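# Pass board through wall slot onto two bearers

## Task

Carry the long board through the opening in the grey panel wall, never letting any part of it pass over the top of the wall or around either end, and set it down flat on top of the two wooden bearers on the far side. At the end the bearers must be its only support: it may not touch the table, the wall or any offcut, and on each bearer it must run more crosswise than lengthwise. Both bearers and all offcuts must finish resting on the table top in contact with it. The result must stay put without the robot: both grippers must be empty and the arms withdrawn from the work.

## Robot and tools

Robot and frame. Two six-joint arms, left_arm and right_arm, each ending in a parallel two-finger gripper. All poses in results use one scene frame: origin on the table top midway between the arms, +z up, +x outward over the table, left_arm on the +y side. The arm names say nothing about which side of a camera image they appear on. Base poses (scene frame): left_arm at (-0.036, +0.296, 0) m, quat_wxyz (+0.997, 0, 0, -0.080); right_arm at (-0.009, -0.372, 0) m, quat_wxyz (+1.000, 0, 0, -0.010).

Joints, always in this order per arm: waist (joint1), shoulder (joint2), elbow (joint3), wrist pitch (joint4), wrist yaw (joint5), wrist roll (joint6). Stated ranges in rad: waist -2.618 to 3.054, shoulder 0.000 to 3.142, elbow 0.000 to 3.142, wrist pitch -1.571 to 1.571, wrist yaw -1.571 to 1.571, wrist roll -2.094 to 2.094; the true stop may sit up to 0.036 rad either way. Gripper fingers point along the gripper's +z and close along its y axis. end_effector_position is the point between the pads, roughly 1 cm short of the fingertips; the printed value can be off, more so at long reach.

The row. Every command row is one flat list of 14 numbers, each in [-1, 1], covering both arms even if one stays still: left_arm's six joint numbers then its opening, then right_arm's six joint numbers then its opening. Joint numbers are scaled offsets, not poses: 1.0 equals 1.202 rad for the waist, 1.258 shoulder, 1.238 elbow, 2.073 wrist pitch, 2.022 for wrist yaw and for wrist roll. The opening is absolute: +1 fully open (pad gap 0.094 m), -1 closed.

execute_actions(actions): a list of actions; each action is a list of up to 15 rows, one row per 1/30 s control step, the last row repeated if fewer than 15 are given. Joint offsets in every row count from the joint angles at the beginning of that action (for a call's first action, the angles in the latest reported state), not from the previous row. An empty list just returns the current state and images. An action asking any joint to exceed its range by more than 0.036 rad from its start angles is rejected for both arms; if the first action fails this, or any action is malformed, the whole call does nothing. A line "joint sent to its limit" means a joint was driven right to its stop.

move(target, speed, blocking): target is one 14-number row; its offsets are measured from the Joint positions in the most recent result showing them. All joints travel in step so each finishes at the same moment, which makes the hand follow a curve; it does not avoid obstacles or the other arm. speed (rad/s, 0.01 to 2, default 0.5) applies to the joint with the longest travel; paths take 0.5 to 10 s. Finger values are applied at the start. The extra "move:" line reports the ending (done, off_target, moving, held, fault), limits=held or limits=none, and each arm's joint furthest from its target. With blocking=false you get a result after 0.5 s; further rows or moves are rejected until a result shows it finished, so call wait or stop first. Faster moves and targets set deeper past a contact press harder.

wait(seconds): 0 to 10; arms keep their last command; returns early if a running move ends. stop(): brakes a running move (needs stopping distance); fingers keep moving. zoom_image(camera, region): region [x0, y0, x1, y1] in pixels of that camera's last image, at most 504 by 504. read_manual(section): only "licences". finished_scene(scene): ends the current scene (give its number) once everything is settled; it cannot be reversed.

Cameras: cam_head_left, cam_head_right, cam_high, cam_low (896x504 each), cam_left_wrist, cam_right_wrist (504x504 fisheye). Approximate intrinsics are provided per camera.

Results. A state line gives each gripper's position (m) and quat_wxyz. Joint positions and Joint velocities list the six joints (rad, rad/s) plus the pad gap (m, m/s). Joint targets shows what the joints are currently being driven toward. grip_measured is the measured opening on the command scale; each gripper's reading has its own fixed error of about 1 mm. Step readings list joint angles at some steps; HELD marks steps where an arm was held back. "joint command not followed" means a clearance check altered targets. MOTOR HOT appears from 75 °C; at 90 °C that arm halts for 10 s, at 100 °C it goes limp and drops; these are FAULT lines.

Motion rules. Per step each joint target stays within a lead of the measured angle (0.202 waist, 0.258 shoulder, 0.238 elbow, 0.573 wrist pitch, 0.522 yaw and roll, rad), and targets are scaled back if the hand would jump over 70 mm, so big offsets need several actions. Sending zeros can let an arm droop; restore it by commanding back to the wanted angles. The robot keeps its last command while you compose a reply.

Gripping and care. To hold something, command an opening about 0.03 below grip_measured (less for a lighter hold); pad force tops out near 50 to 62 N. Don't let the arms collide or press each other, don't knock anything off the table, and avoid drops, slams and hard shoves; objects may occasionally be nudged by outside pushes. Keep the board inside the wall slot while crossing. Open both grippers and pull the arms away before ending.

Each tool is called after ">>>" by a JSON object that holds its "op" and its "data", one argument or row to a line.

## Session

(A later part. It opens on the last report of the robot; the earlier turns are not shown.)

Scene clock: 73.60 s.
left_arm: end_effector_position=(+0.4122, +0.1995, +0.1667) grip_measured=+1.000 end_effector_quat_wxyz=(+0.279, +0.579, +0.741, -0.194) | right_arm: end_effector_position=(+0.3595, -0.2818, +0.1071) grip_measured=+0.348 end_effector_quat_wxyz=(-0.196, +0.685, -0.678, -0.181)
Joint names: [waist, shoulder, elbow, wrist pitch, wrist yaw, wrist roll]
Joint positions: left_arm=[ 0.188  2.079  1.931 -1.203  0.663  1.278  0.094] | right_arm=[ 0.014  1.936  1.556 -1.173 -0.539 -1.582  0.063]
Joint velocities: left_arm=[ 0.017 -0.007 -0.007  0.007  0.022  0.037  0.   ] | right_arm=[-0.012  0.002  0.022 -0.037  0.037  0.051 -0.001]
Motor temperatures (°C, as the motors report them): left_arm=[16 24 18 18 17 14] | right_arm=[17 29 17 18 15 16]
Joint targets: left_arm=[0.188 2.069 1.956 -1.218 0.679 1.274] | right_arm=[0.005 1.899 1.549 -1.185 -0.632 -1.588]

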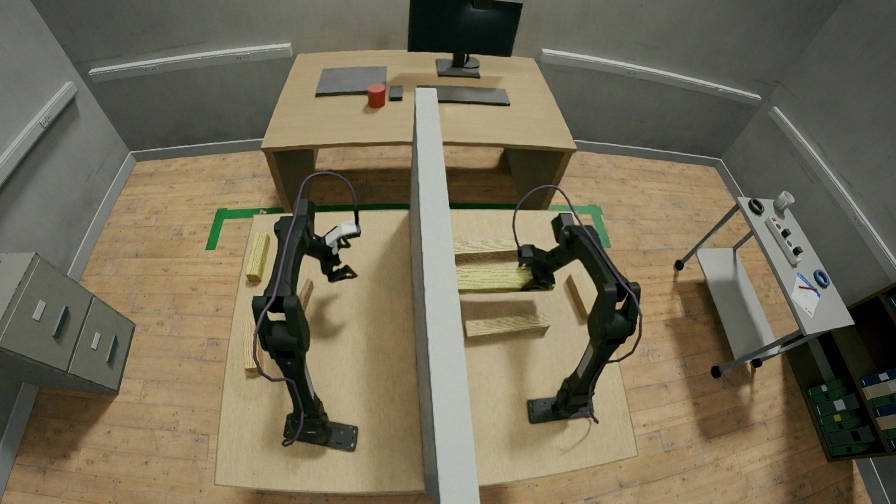

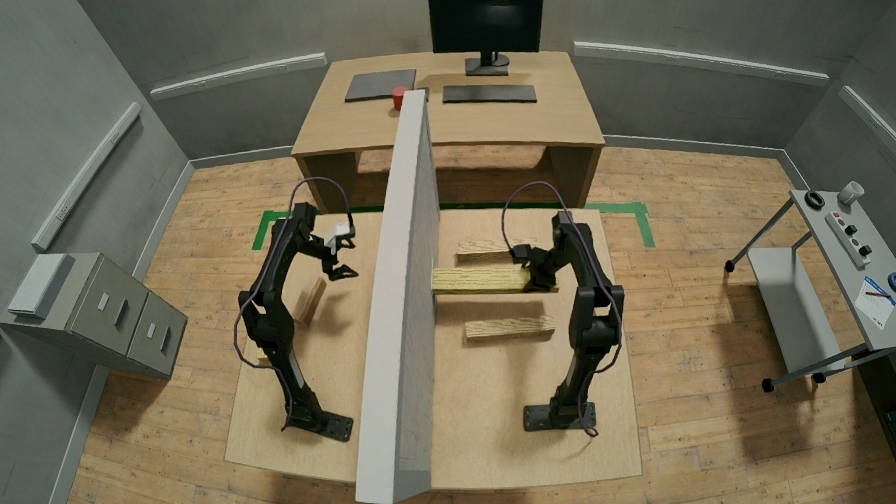

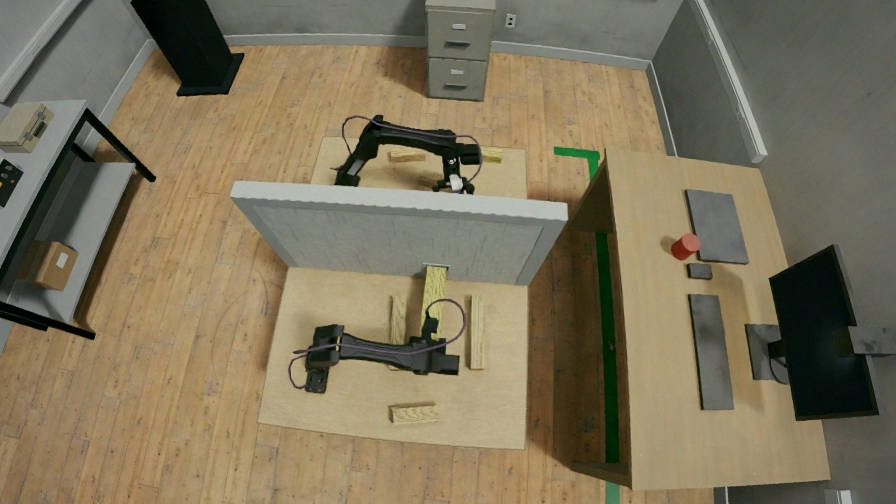

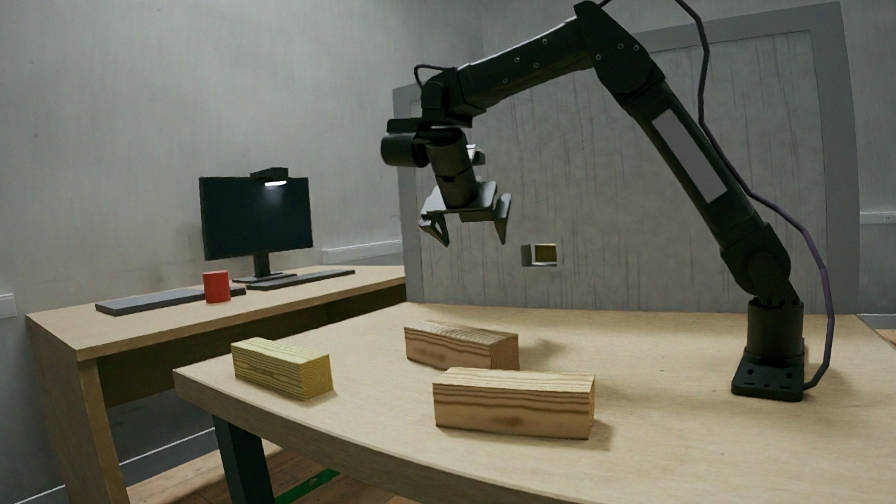

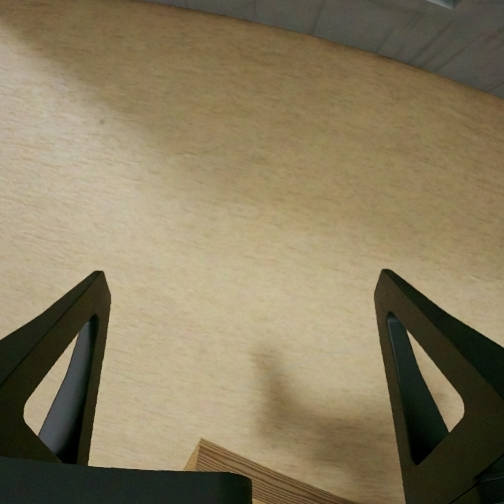

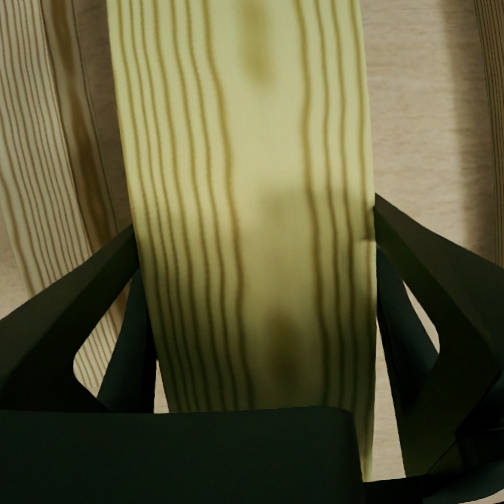

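>>> {"op": "zoom_image", "data": {
  "camera": "cam_high",
  "region": [290, 255, 540, 435]
}}

>>> {"op": "zoom_image", "data": {
  "camera": "cam_head_left",
  "region": [440, 200, 640, 440]
}}

Region (290, 255, 540, 435) of cam_high's 896x504 image, scaled by 2.016, with more detail than that image has; it fills the top 363 rows of this view, and the rest is white.

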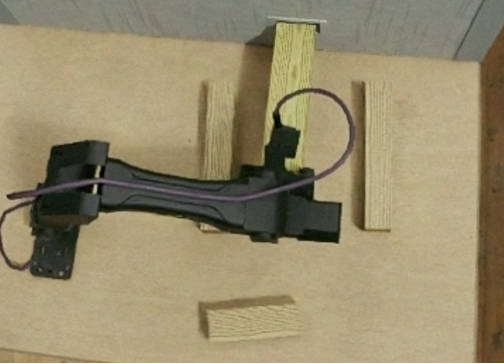

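Region (440, 200, 640, 440) of cam_head_left's 896x504 image, scaled by 2.100, with more detail than that image has.

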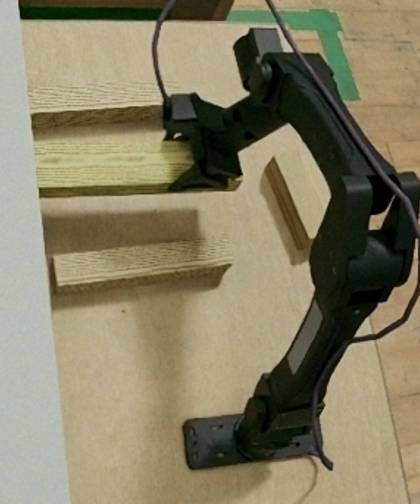

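>>> {"op": "execute_actions", "data": {
  "actions": [
    [[0,-0.0079,0.02,-0.0072,0.0079,-0.002,1,-0.02575,-0.02941,-0.00323,-0.00579,-0.03952,-0.00321,0.24],[0,-0.0079,0.02,-0.0072,0.0079,-0.002,1,-0.03078,-0.02941,-0.00323,-0.00968,-0.04001,-0.01035,0.24],[0,-0.0079,0.02,-0.0072,0.0079,-0.002,1,-0.03541,-0.02941,-0.00323,-0.01489,-0.041,-0.01822,0.24],[0,-0.0079,0.02,-0.0072,0.0079,-0.002,1,-0.03875,-0.03345,-0.00323,-0.01999,-0.04233,-0.02588,0.24],[0,-0.0079,0.02,-0.0072,0.0079,-0.002,1,-0.04084,-0.03954,-0.01017,-0.01155,-0.04382,-0.01694,0.24],[0,-0.0079,0.02,-0.0072,0.0079,-0.002,1,-0.04112,-0.04884,-0.02196,0.00298,-0.04525,-0.00066,0.24],[0,-0.0079,0.02,-0.0072,0.0079,-0.002,1,-0.03943,-0.06139,-0.03815,0.01909,-0.04639,0.0196,0.24],[0,-0.0079,0.02,-0.0072,0.0079,-0.002,1,-0.03579,-0.07718,-0.05856,0.03694,-0.04698,0.04411,0.24],[0,-0.0079,0.02,-0.0072,0.0079,-0.002,1,-0.02953,-0.09609,-0.08296,0.05865,-0.04565,0.07451,0.24],[0,-0.0079,0.02,-0.0072,0.0079,-0.002,1,-0.02912,-0.11691,-0.11013,0.08395,-0.03793,0.11034,0.24],[0,-0.0079,0.02,-0.0072,0.0079,-0.002,1,-0.02323,-0.14015,-0.1397,0.10742,-0.03353,0.14371,0.24],[0,-0.0079,0.02,-0.0072,0.0079,-0.002,1,-0.0185,-0.16534,-0.17142,0.1323,-0.02829,0.17997,0.24],[0,-0.0079,0.02,-0.0072,0.0079,-0.002,1,-0.01202,-0.19219,-0.20473,0.1582,-0.0228,0.2189,0.24],[0,-0.0079,0.02,-0.0072,0.0079,-0.002,1,-0.00349,-0.22031,-0.23914,0.1847,-0.01533,0.26021,0.24],[0,-0.0079,0.02,-0.0072,0.0079,-0.002,1,0.00739,-0.24929,-0.27418,0.2113,-0.00539,0.30357,0.24]],
    [[0,-0.0079,0.02,-0.0072,0.0079,-0.002,1,0.04022,-0.09145,-0.06342,0.10731,-0.00938,0.14883,0.24],[0,-0.0079,0.02,-0.0072,0.0079,-0.002,1,0.05633,-0.12074,-0.09812,0.13273,0.00622,0.19514,0.24],[0,-0.0079,0.02,-0.0072,0.0079,-0.002,1,0.07515,-0.14942,-0.13177,0.15691,0.02483,0.24231,0.24],[0,-0.0079,0.02,-0.0072,0.0079,-0.002,1,0.09658,-0.17695,-0.16397,0.17942,0.04644,0.28992,0.24],[0,-0.0079,0.02,-0.0072,0.0079,-0.002,1,0.12043,-0.20281,-0.19433,0.19983,0.07075,0.33756,0.24],[0,-0.0079,0.02,-0.0072,0.0079,-0.002,1,0.14639,-0.22651,-0.2224,0.21788,0.0975,0.38483,0.24],[0,-0.0079,0.02,-0.0072,0.0079,-0.002,1,0.17407,-0.24761,-0.24784,0.23343,0.12613,0.43136,0.24],[0,-0.0079,0.02,-0.0072,0.0079,-0.002,1,0.20299,-0.26575,-0.27066,0.24632,0.15607,0.4768,0.24],[0,-0.0079,0.02,-0.0072,0.0079,-0.002,1,0.23264,-0.28066,-0.29047,0.25659,0.18664,0.52079,0.24],[0,-0.0079,0.02,-0.0072,0.0079,-0.002,1,0.26246,-0.29219,-0.30711,0.26429,0.21708,0.56303,0.24],[0,-0.0079,0.02,-0.0072,0.0079,-0.002,1,0.29192,-0.30032,-0.32078,0.26959,0.24673,0.6032,0.24],[0,-0.0079,0.02,-0.0072,0.0079,-0.002,1,0.3205,-0.30515,-0.33159,0.27269,0.27489,0.641,0.24],[0,-0.0079,0.02,-0.0072,0.0079,-0.002,1,0.34775,-0.30693,-0.3396,0.27391,0.30106,0.67611,0.24],[0,-0.0079,0.02,-0.0072,0.0079,-0.002,1,0.37323,-0.29967,-0.34555,0.27356,0.32473,0.70824,0.24],[0,-0.0079,0.02,-0.0072,0.0079,-0.002,1,0.39661,-0.2878,-0.34869,0.27207,0.3455,0.73708,0.24]],
    [[0,-0.0079,0.02,-0.0072,0.0079,-0.002,1,0.06344,0.00043,0.00428,0.05176,0.08871,0.13899,0.24],[0,-0.0079,0.02,-0.0072,0.0079,-0.002,1,0.08181,0.01184,0.00428,0.05036,0.10327,0.16036,0.24],[0,-0.0079,0.02,-0.0072,0.0079,-0.002,1,0.09737,0.0181,0.00428,0.04925,0.11467,0.17758,0.24],[0,-0.0079,0.02,-0.0072,0.0079,-0.002,1,0.10998,0.02416,0.00428,0.04853,0.12305,0.19041,0.24],[0,-0.0079,0.02,-0.0072,0.0079,-0.002,1,0.11952,0.02949,0.006,0.04776,0.12845,0.19866,0.24],[0,-0.0079,0.02,-0.0072,0.0079,-0.002,1,0.12589,0.03359,0.00743,0.04708,0.13107,0.20218,0.24],[0,-0.0079,0.02,-0.0072,0.0079,-0.002,1,0.129,0.03612,0.00743,0.04645,0.13097,0.2009,0.24],[0,-0.0079,0.02,-0.0072,0.0079,-0.002,1,0.12878,0.03686,0.00743,0.04592,0.12825,0.19482,0.24],[0,-0.0079,0.02,-0.0072,0.0079,-0.002,1,0.12516,0.03574,0.00743,0.04559,0.12297,0.18398,0.24],[0,-0.0079,0.02,-0.0072,0.0079,-0.002,1,0.1405,0.03417,0.00743,0.04549,0.11405,0.16778,0.24]]
  ]
}}

Scene clock: 95.73 s.
left_arm: end_effector_position=(+0.4122, +0.1995, +0.1667) grip_measured=+1.000 end_effector_quat_wxyz=(+0.279, +0.579, +0.741, -0.194) | right_arm: end_effector_position=(+0.2982, -0.2188, +0.0833) grip_measured=+0.347 end_effector_quat_wxyz=(+0.267, -0.119, +0.956, +0.018)
Joint names: [waist, shoulder, elbow, wrist pitch, wrist yaw, wrist roll]
Joint positions: left_arm=[ 0.188  2.079  1.931 -1.203  0.663  1.278  0.094] | right_arm=[ 0.577  1.431  0.856 -0.484  0.185  0.259  0.063]
Joint velocities: left_arm=[-0.002 -0.027  0.002 -0.022 -0.037  0.037  0.   ] | right_arm=[ 0.027  0.002  0.012 -0.051 -0.037 -0.007 -0.   ]
Motor temperatures (°C, as the motors report them): left_arm=[16 25 19 18 16 14] | right_arm=[17 29 17 17 16 16]
Joint targets: left_arm=[0.188 2.069 1.956 -1.218 0.679 1.274] | right_arm=[0.586 1.415 0.871 -0.401 0.221 0.266]
Step readings (joint positions; steps 1 to 15: 1st action; 16 to 30: 2nd action; 31 to 45: 3rd action):
0: left_arm=[0.188 2.079 1.931 -1.203 0.663 1.278] | right_arm=[0.014 1.936 1.556 -1.173 -0.539 -1.582]
1: left_arm=[0.188 2.079 1.931 -1.203 0.663 1.278] | right_arm=[0.012 1.936 1.556 -1.173 -0.540 -1.583]
2: left_arm=[0.188 2.079 1.931 -1.203 0.663 1.278] | right_arm=[0.008 1.936 1.556 -1.175 -0.540 -1.585]
4: left_arm=[0.188 2.079 1.931 -1.203 0.663 1.278] | right_arm=[-0.006 1.936 1.556 -1.181 -0.540 -1.598]
8: left_arm=[0.188 2.079 1.931 -1.203 0.663 1.278] | right_arm=[-0.030 1.908 1.520 -1.156 -0.540 -1.575]
15: left_arm=[0.188 2.079 1.931 -1.203 0.663 1.278] | right_arm=[-0.008 1.717 1.285 -0.935 -0.514 -1.249]
16: left_arm=[0.188 2.079 1.931 -1.203 0.663 1.278] | right_arm=[0.003 1.685 1.250 -0.900 -0.501 -1.189]
17: left_arm=[0.188 2.079 1.931 -1.203 0.663 1.278] | right_arm=[0.017 1.653 1.217 -0.865 -0.486 -1.128]
19: left_arm=[0.188 2.079 1.931 -1.203 0.663 1.278] | right_arm=[0.057 1.587 1.145 -0.780 -0.447 -0.983]
23: left_arm=[0.188 2.079 1.931 -1.203 0.663 1.278] | right_arm=[0.175 1.458 1.001 -0.628 -0.320 -0.651]
30: left_arm=[0.188 2.079 1.931 -1.203 0.663 1.278] | right_arm=[0.417 1.372 0.862 -0.495 -0.009 -0.073]
31: left_arm=[0.188 2.079 1.931 -1.203 0.663 1.278] | right_arm=[0.445 1.375 0.857 -0.494 0.029 -0.014]
32: left_arm=[0.188 2.079 1.931 -1.203 0.663 1.278] | right_arm=[0.469 1.381 0.856 -0.494 0.059 0.037]
34: left_arm=[0.188 2.079 1.931 -1.203 0.663 1.278] | right_arm=[0.513 1.397 0.856 -0.489 0.112 0.128]
38: left_arm=[0.188 2.079 1.931 -1.203 0.663 1.278] | right_arm=[0.562 1.425 0.856 -0.486 0.172 0.243]
45: Joint positions above

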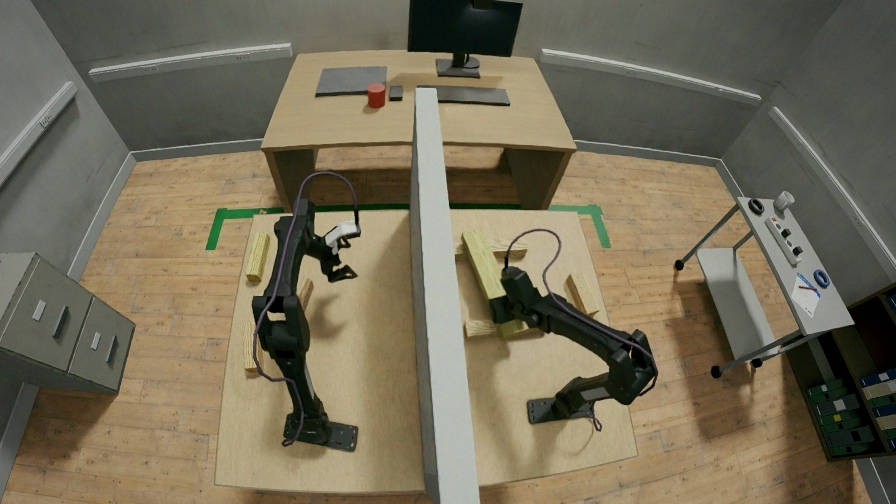

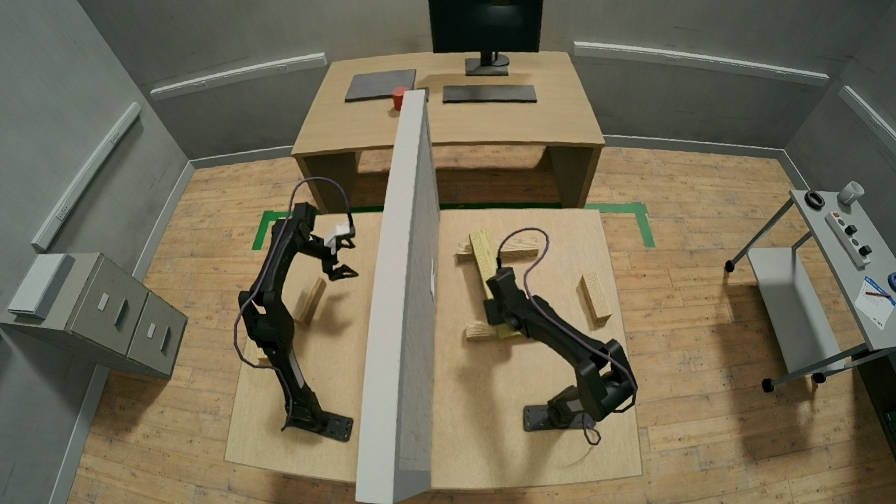

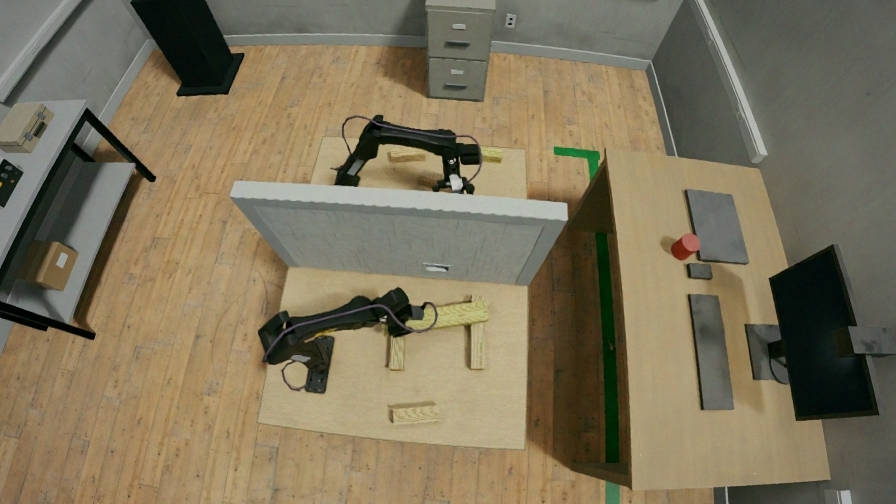

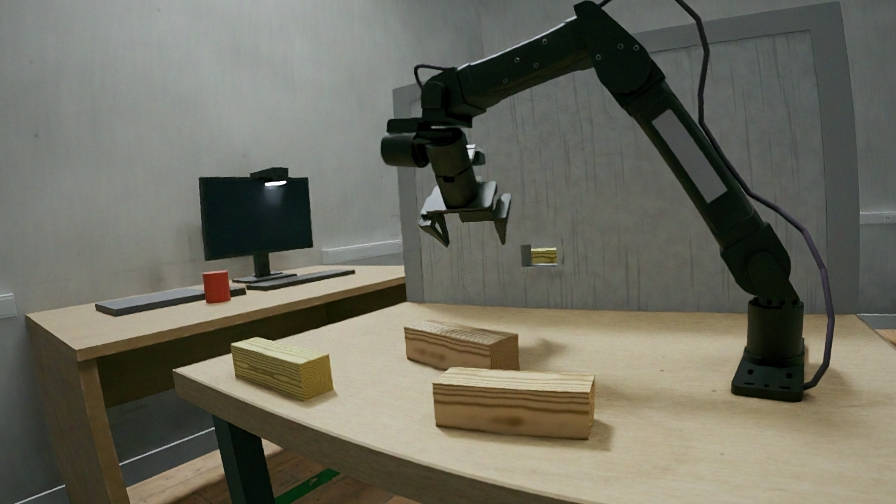

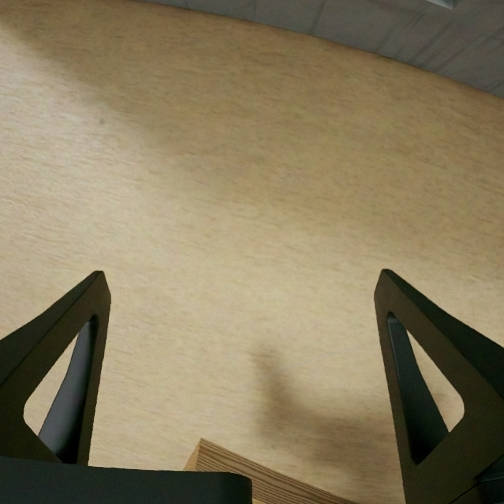

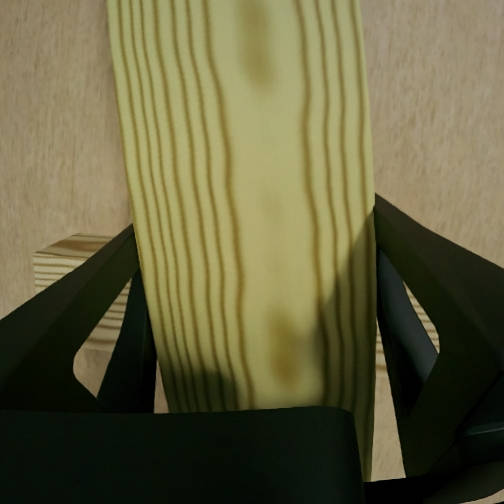

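>>> {"op": "zoom_image", "data": {
  "camera": "cam_high",
  "region": [360, 270, 520, 390]
}}

>>> {"op": "zoom_image", "data": {
  "camera": "cam_head_right",
  "region": [430, 210, 590, 360]
}}

>>> {"op": "zoom_image", "data": {
  "camera": "cam_head_left",
  "region": [440, 210, 600, 360]
}}

Region (360, 270, 520, 390) of cam_high's 896x504 image, scaled by 3.150, with more detail than that image has; it fills the top 378 rows of this view, and the rest is white.

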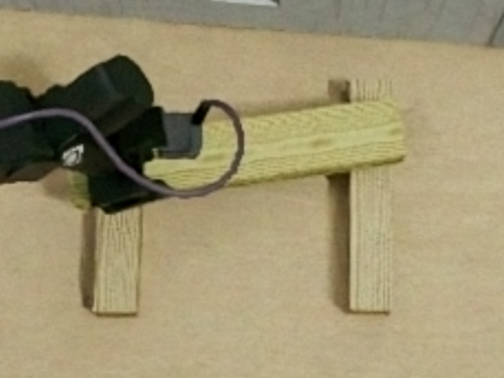

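Region (430, 210, 590, 360) of cam_head_right's 896x504 image, scaled by 3.150, with more detail than that image has; it fills the top 472 rows of this view, and the rest is white.

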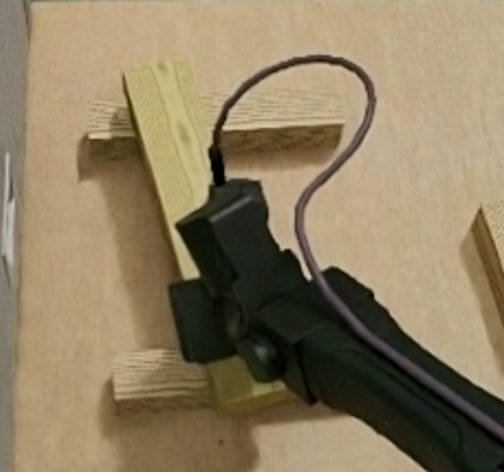

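Region (440, 210, 600, 360) of cam_head_left's 896x504 image, scaled by 3.150, with more detail than that image has; it fills the top 472 rows of this view, and the rest is white.

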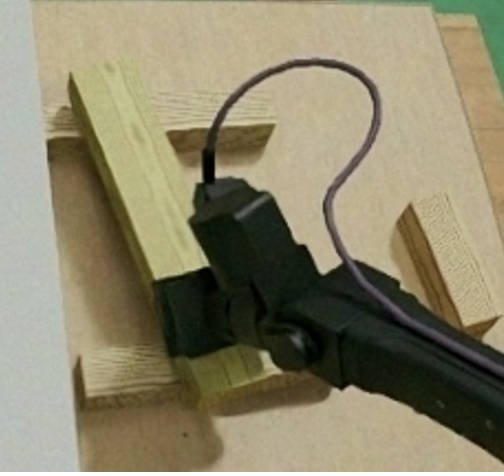

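>>> {"op": "zoom_image", "data": {
  "camera": "cam_head_right",
  "region": [455, 300, 535, 350]
}}

>>> {"op": "zoom_image", "data": {
  "camera": "cam_head_right",
  "region": [450, 220, 550, 280]
}}

>>> {"op": "zoom_image", "data": {
  "camera": "cam_low",
  "region": [500, 225, 580, 285]
}}

Region (455, 300, 535, 350) of cam_head_right's 896x504 image, scaled by 6.300, with more detail than that image has; it fills the top 315 rows of this view, and the rest is white.

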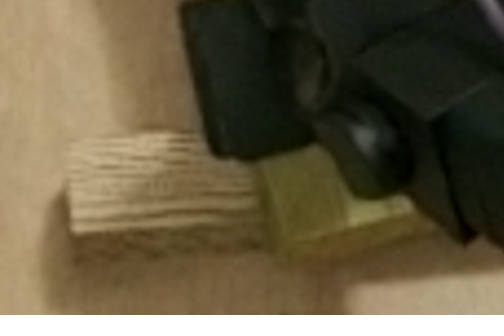

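Region (450, 220, 550, 280) of cam_head_right's 896x504 image, scaled by 5.040, with more detail than that image has; it fills the top 302 rows of this view, and the rest is white.

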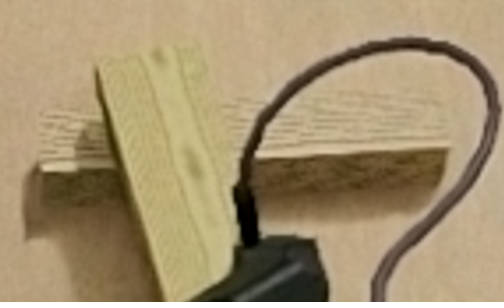

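Region (500, 225, 580, 285) of cam_low's 896x504 image, scaled by 6.300, with more detail than that image has; it fills the top 378 rows of this view, and the rest is white.

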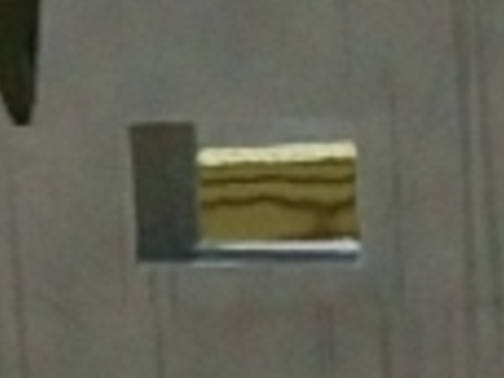

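>>> {"op": "execute_actions", "data": {
  "actions": [
    [[0,-0.0079,0.02,-0.0072,0.0079,-0.002,1,0.00416,-0.01272,0.00889,0.03956,0.01731,0.0257,0.24],[0,-0.0079,0.02,-0.0072,0.0079,-0.002,1,0.00416,-0.00531,0.00496,0.04671,0.01731,0.04727,0.24],[0,-0.0079,0.02,-0.0072,0.0079,-0.002,1,0.00416,-0.00006,0.0015,0.05501,0.01731,0.06213,0.24],[0,-0.0079,0.02,-0.0072,0.0079,-0.002,1,0.00416,0.00642,-0.00267,0.06397,0.01731,0.06631,0.24],[0,-0.0079,0.02,-0.0072,0.0079,-0.002,1,0.00416,0.01373,-0.0073,0.07307,0.01731,0.05868,0.24],[0,-0.0079,0.02,-0.0072,0.0079,-0.002,1,0.00416,0.02147,-0.01212,0.08179,0.01731,0.0413,0.24],[0,-0.0079,0.02,-0.0072,0.0079,-0.002,1,0.00416,0.02917,-0.01686,0.08961,0.01731,0.0413,0.24],[0,-0.0079,0.02,-0.0072,0.0079,-0.002,1,0.00416,0.03639,-0.02123,0.09609,0.01731,0.0413,0.24],[0,-0.0079,0.02,-0.0072,0.0079,-0.002,1,0.00416,0.04271,-0.02499,0.10085,0.01731,0.0413,0.24],[0,-0.0079,0.02,-0.0072,0.0079,-0.002,1,0.00416,0.04776,-0.02791,0.1036,0.01731,0.0413,0.24],[0,-0.0079,0.02,-0.0072,0.0079,-0.002,1,0.00416,0.05126,-0.02983,0.10419,0.01731,0.0413,0.24],[0,-0.0079,0.02,-0.0072,0.0079,-0.002,1,0.00416,0.05299,-0.03063,0.10259,0.01731,0.0413,0.24],[0,-0.0079,0.02,-0.0072,0.0079,-0.002,1,0.00416,0.05285,-0.03027,0.09889,0.01731,0.0413,0.24],[0,-0.0079,0.02,-0.0072,0.0079,-0.002,1,0.00416,0.0525,-0.03013,0.0933,0.01731,0.0413,0.24],[0,-0.0079,0.02,-0.0072,0.0079,-0.002,1,0.00416,0.05294,-0.03013,0.0933,0.01731,0.0413,0.24]]
  ]
}}

Scene clock: 104.87 s.
left_arm: end_effector_position=(+0.4122, +0.1995, +0.1667) grip_measured=+1.000 end_effector_quat_wxyz=(+0.279, +0.579, +0.741, -0.194) | right_arm: end_effector_position=(+0.3095, -0.2127, +0.0647) grip_measured=+0.347 end_effector_quat_wxyz=(+0.277, -0.080, +0.957, +0.030)
Joint names: [waist, shoulder, elbow, wrist pitch, wrist yaw, wrist roll]
Joint positions: left_arm=[ 0.188  2.079  1.931 -1.203  0.663  1.278  0.094] | right_arm=[ 0.578  1.498  0.824 -0.363  0.193  0.337  0.063]
Joint velocities: left_arm=[-0.012 -0.002  0.007  0.066 -0.037 -0.007  0.   ] | right_arm=[-0.032  0.002 -0.017  0.022  0.007  0.037  0.001]
Motor temperatures (°C, as the motors report them): left_arm=[16 25 19 18 16 14] | right_arm=[17 27 17 20 15 16]
Joint targets: left_arm=[0.188 2.069 1.956 -1.218 0.679 1.274] | right_arm=[0.581 1.497 0.819 -0.290 0.221 0.343]
Step readings (joint positions):
0: left_arm=[0.188 2.079 1.931 -1.203 0.663 1.278] | right_arm=[0.577 1.431 0.856 -0.484 0.186 0.260]
1: left_arm=[0.188 2.079 1.931 -1.203 0.663 1.278] | right_arm=[0.577 1.431 0.856 -0.484 0.186 0.267]
2: left_arm=[0.188 2.079 1.931 -1.203 0.663 1.278] | right_arm=[0.577 1.431 0.856 -0.483 0.186 0.281]
4: left_arm=[0.188 2.079 1.931 -1.203 0.663 1.278] | right_arm=[0.577 1.434 0.856 -0.474 0.186 0.318]
8: left_arm=[0.188 2.079 1.931 -1.203 0.663 1.278] | right_arm=[0.577 1.463 0.844 -0.415 0.188 0.335]
15: Joint positions above

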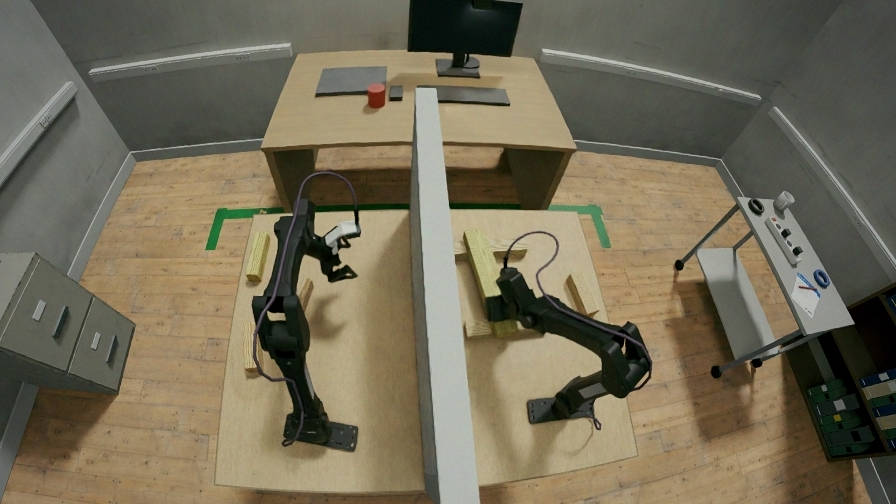

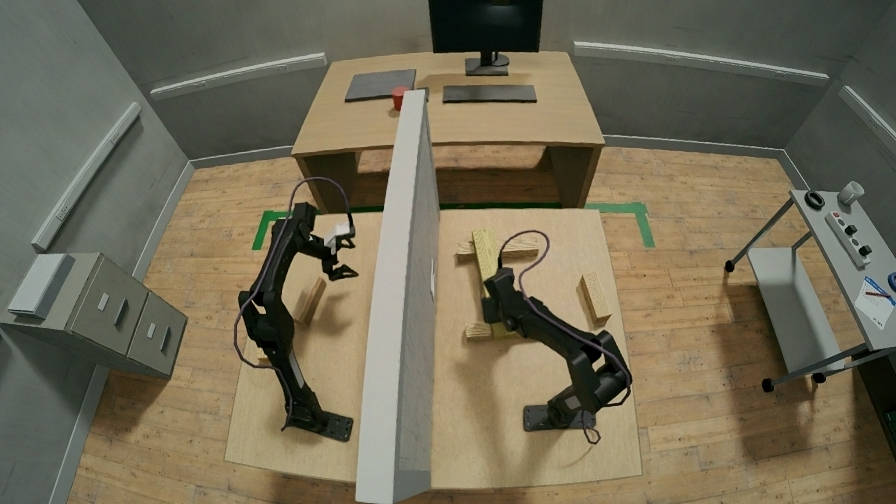

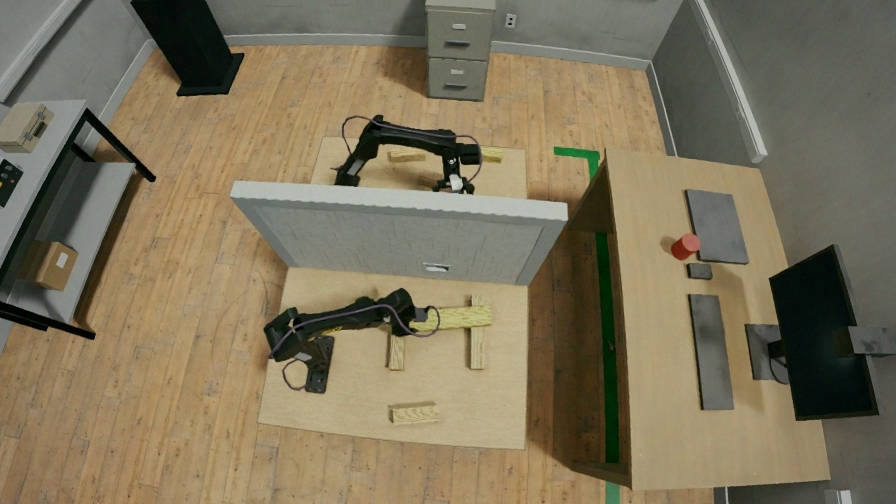

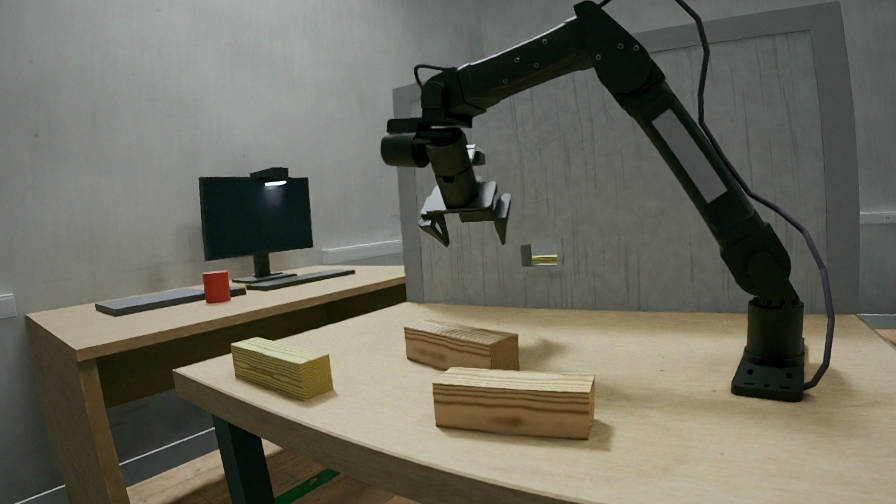

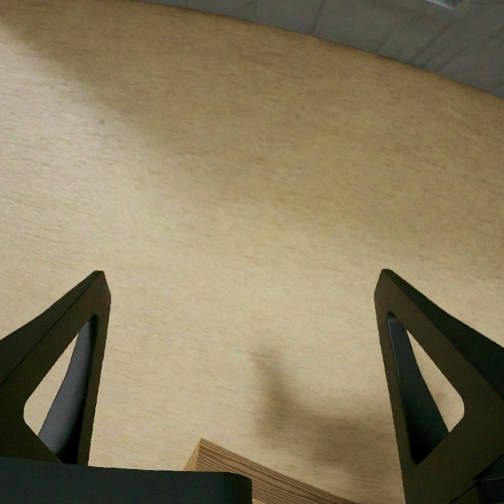

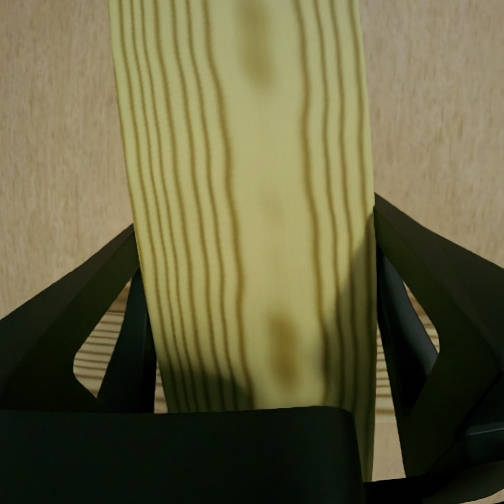

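>>> {"op": "execute_actions", "data": {
  "actions": []
}}

Scene clock: 105.40 s.
left_arm: end_effector_position=(+0.4122, +0.1995, +0.1667) grip_measured=+1.000 end_effector_quat_wxyz=(+0.279, +0.579, +0.741, -0.194) | right_arm: end_effector_position=(+0.3096, -0.2127, +0.0648) grip_measured=+0.347 end_effector_quat_wxyz=(+0.277, -0.080, +0.957, +0.030)
Joint names: [waist, shoulder, elbow, wrist pitch, wrist yaw, wrist roll]
Joint positions: left_arm=[ 0.188  2.079  1.931 -1.203  0.663  1.278  0.094] | right_arm=[ 0.578  1.498  0.824 -0.362  0.193  0.337  0.063]
Joint velocities: left_arm=[ 0.017 -0.007  0.007 -0.007 -0.022 -0.007  0.   ] | right_arm=[-0.007 -0.002  0.012  0.007  0.007 -0.037 -0.   ]
Motor temperatures (°C, as the motors report them): left_arm=[16 25 19 18 16 14] | right_arm=[17 27 17 20 15 16]
Joint targets: left_arm=[0.188 2.069 1.956 -1.218 0.679 1.274] | right_arm=[0.581 1.497 0.819 -0.290 0.221 0.343]

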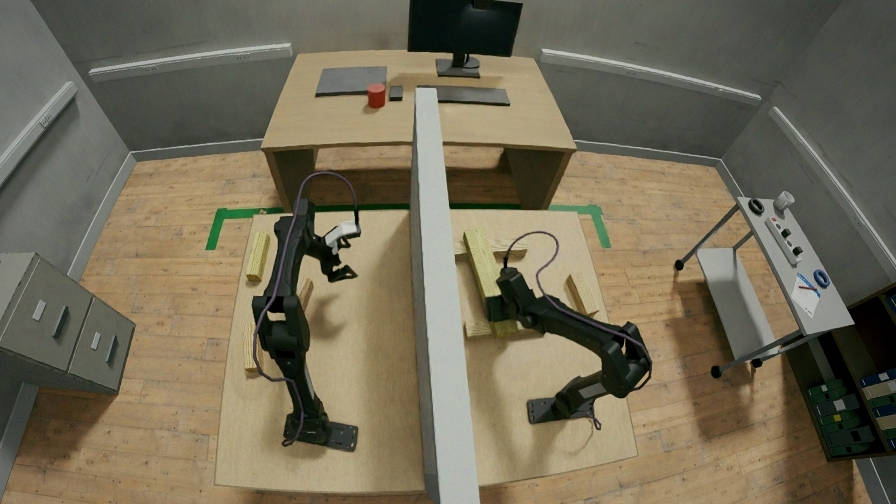

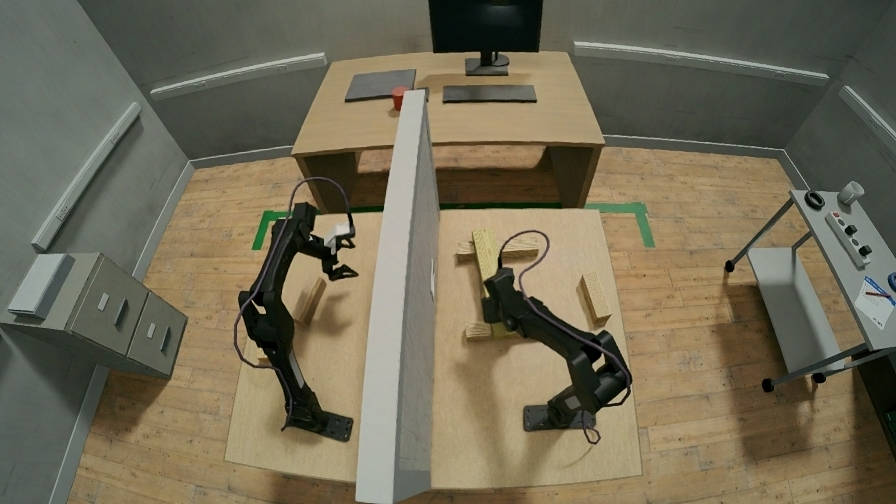

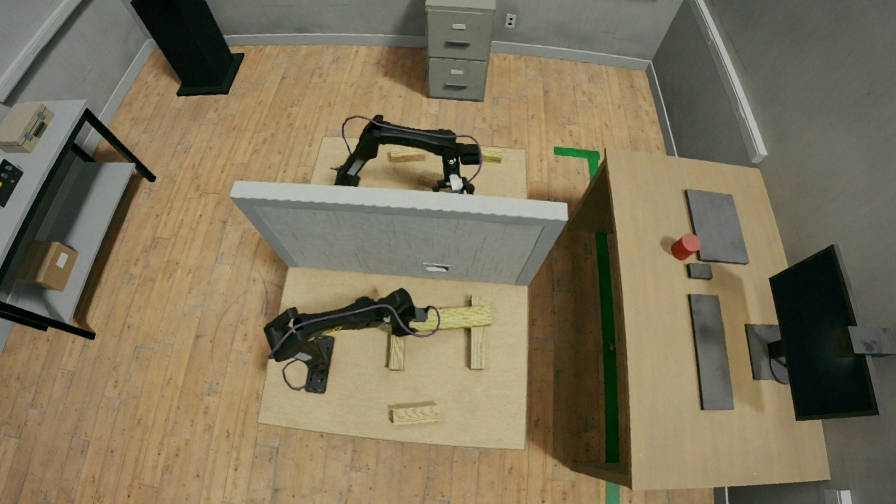

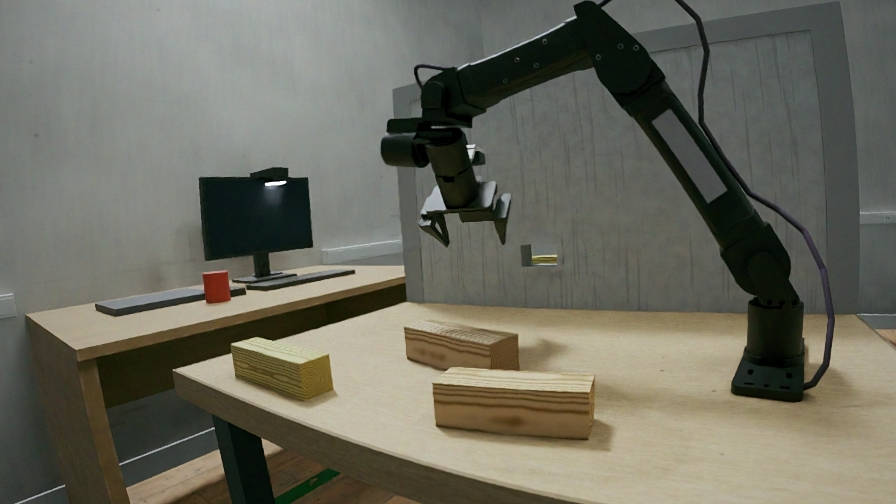

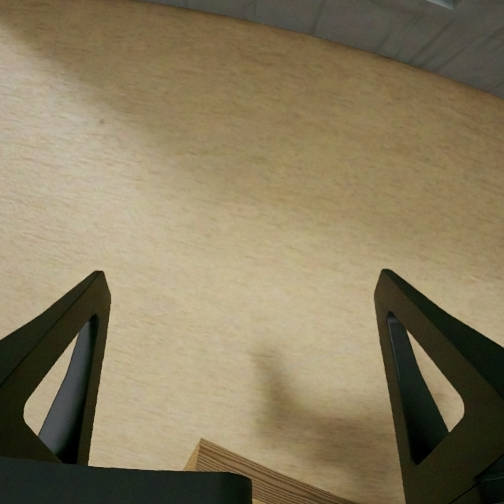

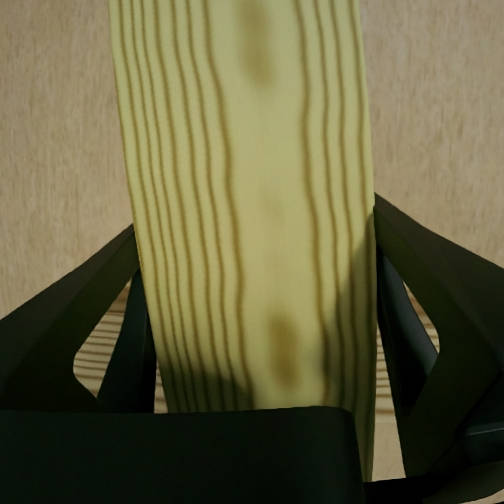

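>>> {"op": "zoom_image", "data": {
  "camera": "cam_high",
  "region": [360, 270, 520, 390]
}}

>>> {"op": "zoom_image", "data": {
  "camera": "cam_head_right",
  "region": [450, 220, 550, 280]
}}

>>> {"op": "zoom_image", "data": {
  "camera": "cam_head_right",
  "region": [455, 290, 545, 350]
}}

>>> {"op": "zoom_image", "data": {
  "camera": "cam_low",
  "region": [500, 225, 580, 285]
}}

Region (360, 270, 520, 390) of cam_high's 896x504 image, scaled by 3.150, with more detail than that image has; it fills the top 378 rows of this view, and the rest is white.

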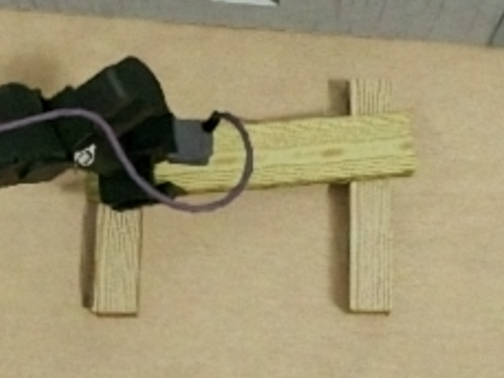

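Region (450, 220, 550, 280) of cam_head_right's 896x504 image, scaled by 5.040, with more detail than that image has; it fills the top 302 rows of this view, and the rest is white.

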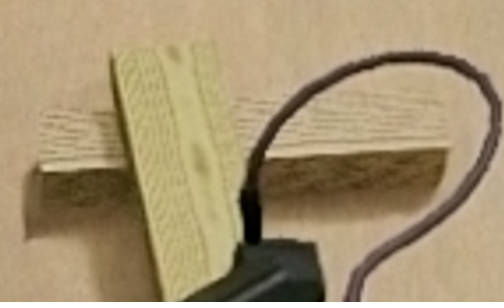

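Region (455, 290, 545, 350) of cam_head_right's 896x504 image, scaled by 5.600, with more detail than that image has.

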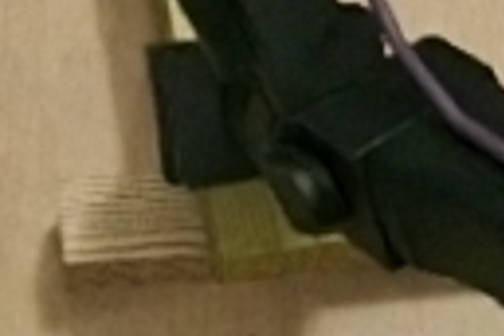

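Region (500, 225, 580, 285) of cam_low's 896x504 image, scaled by 6.300, with more detail than that image has; it fills the top 378 rows of this view, and the rest is white.

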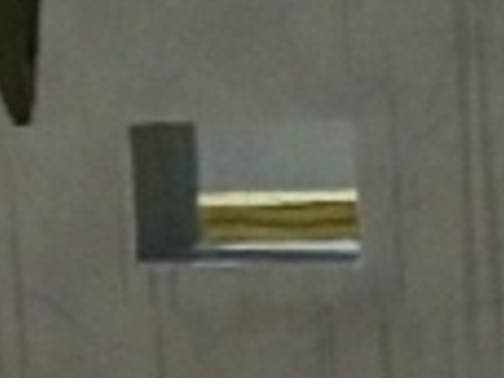

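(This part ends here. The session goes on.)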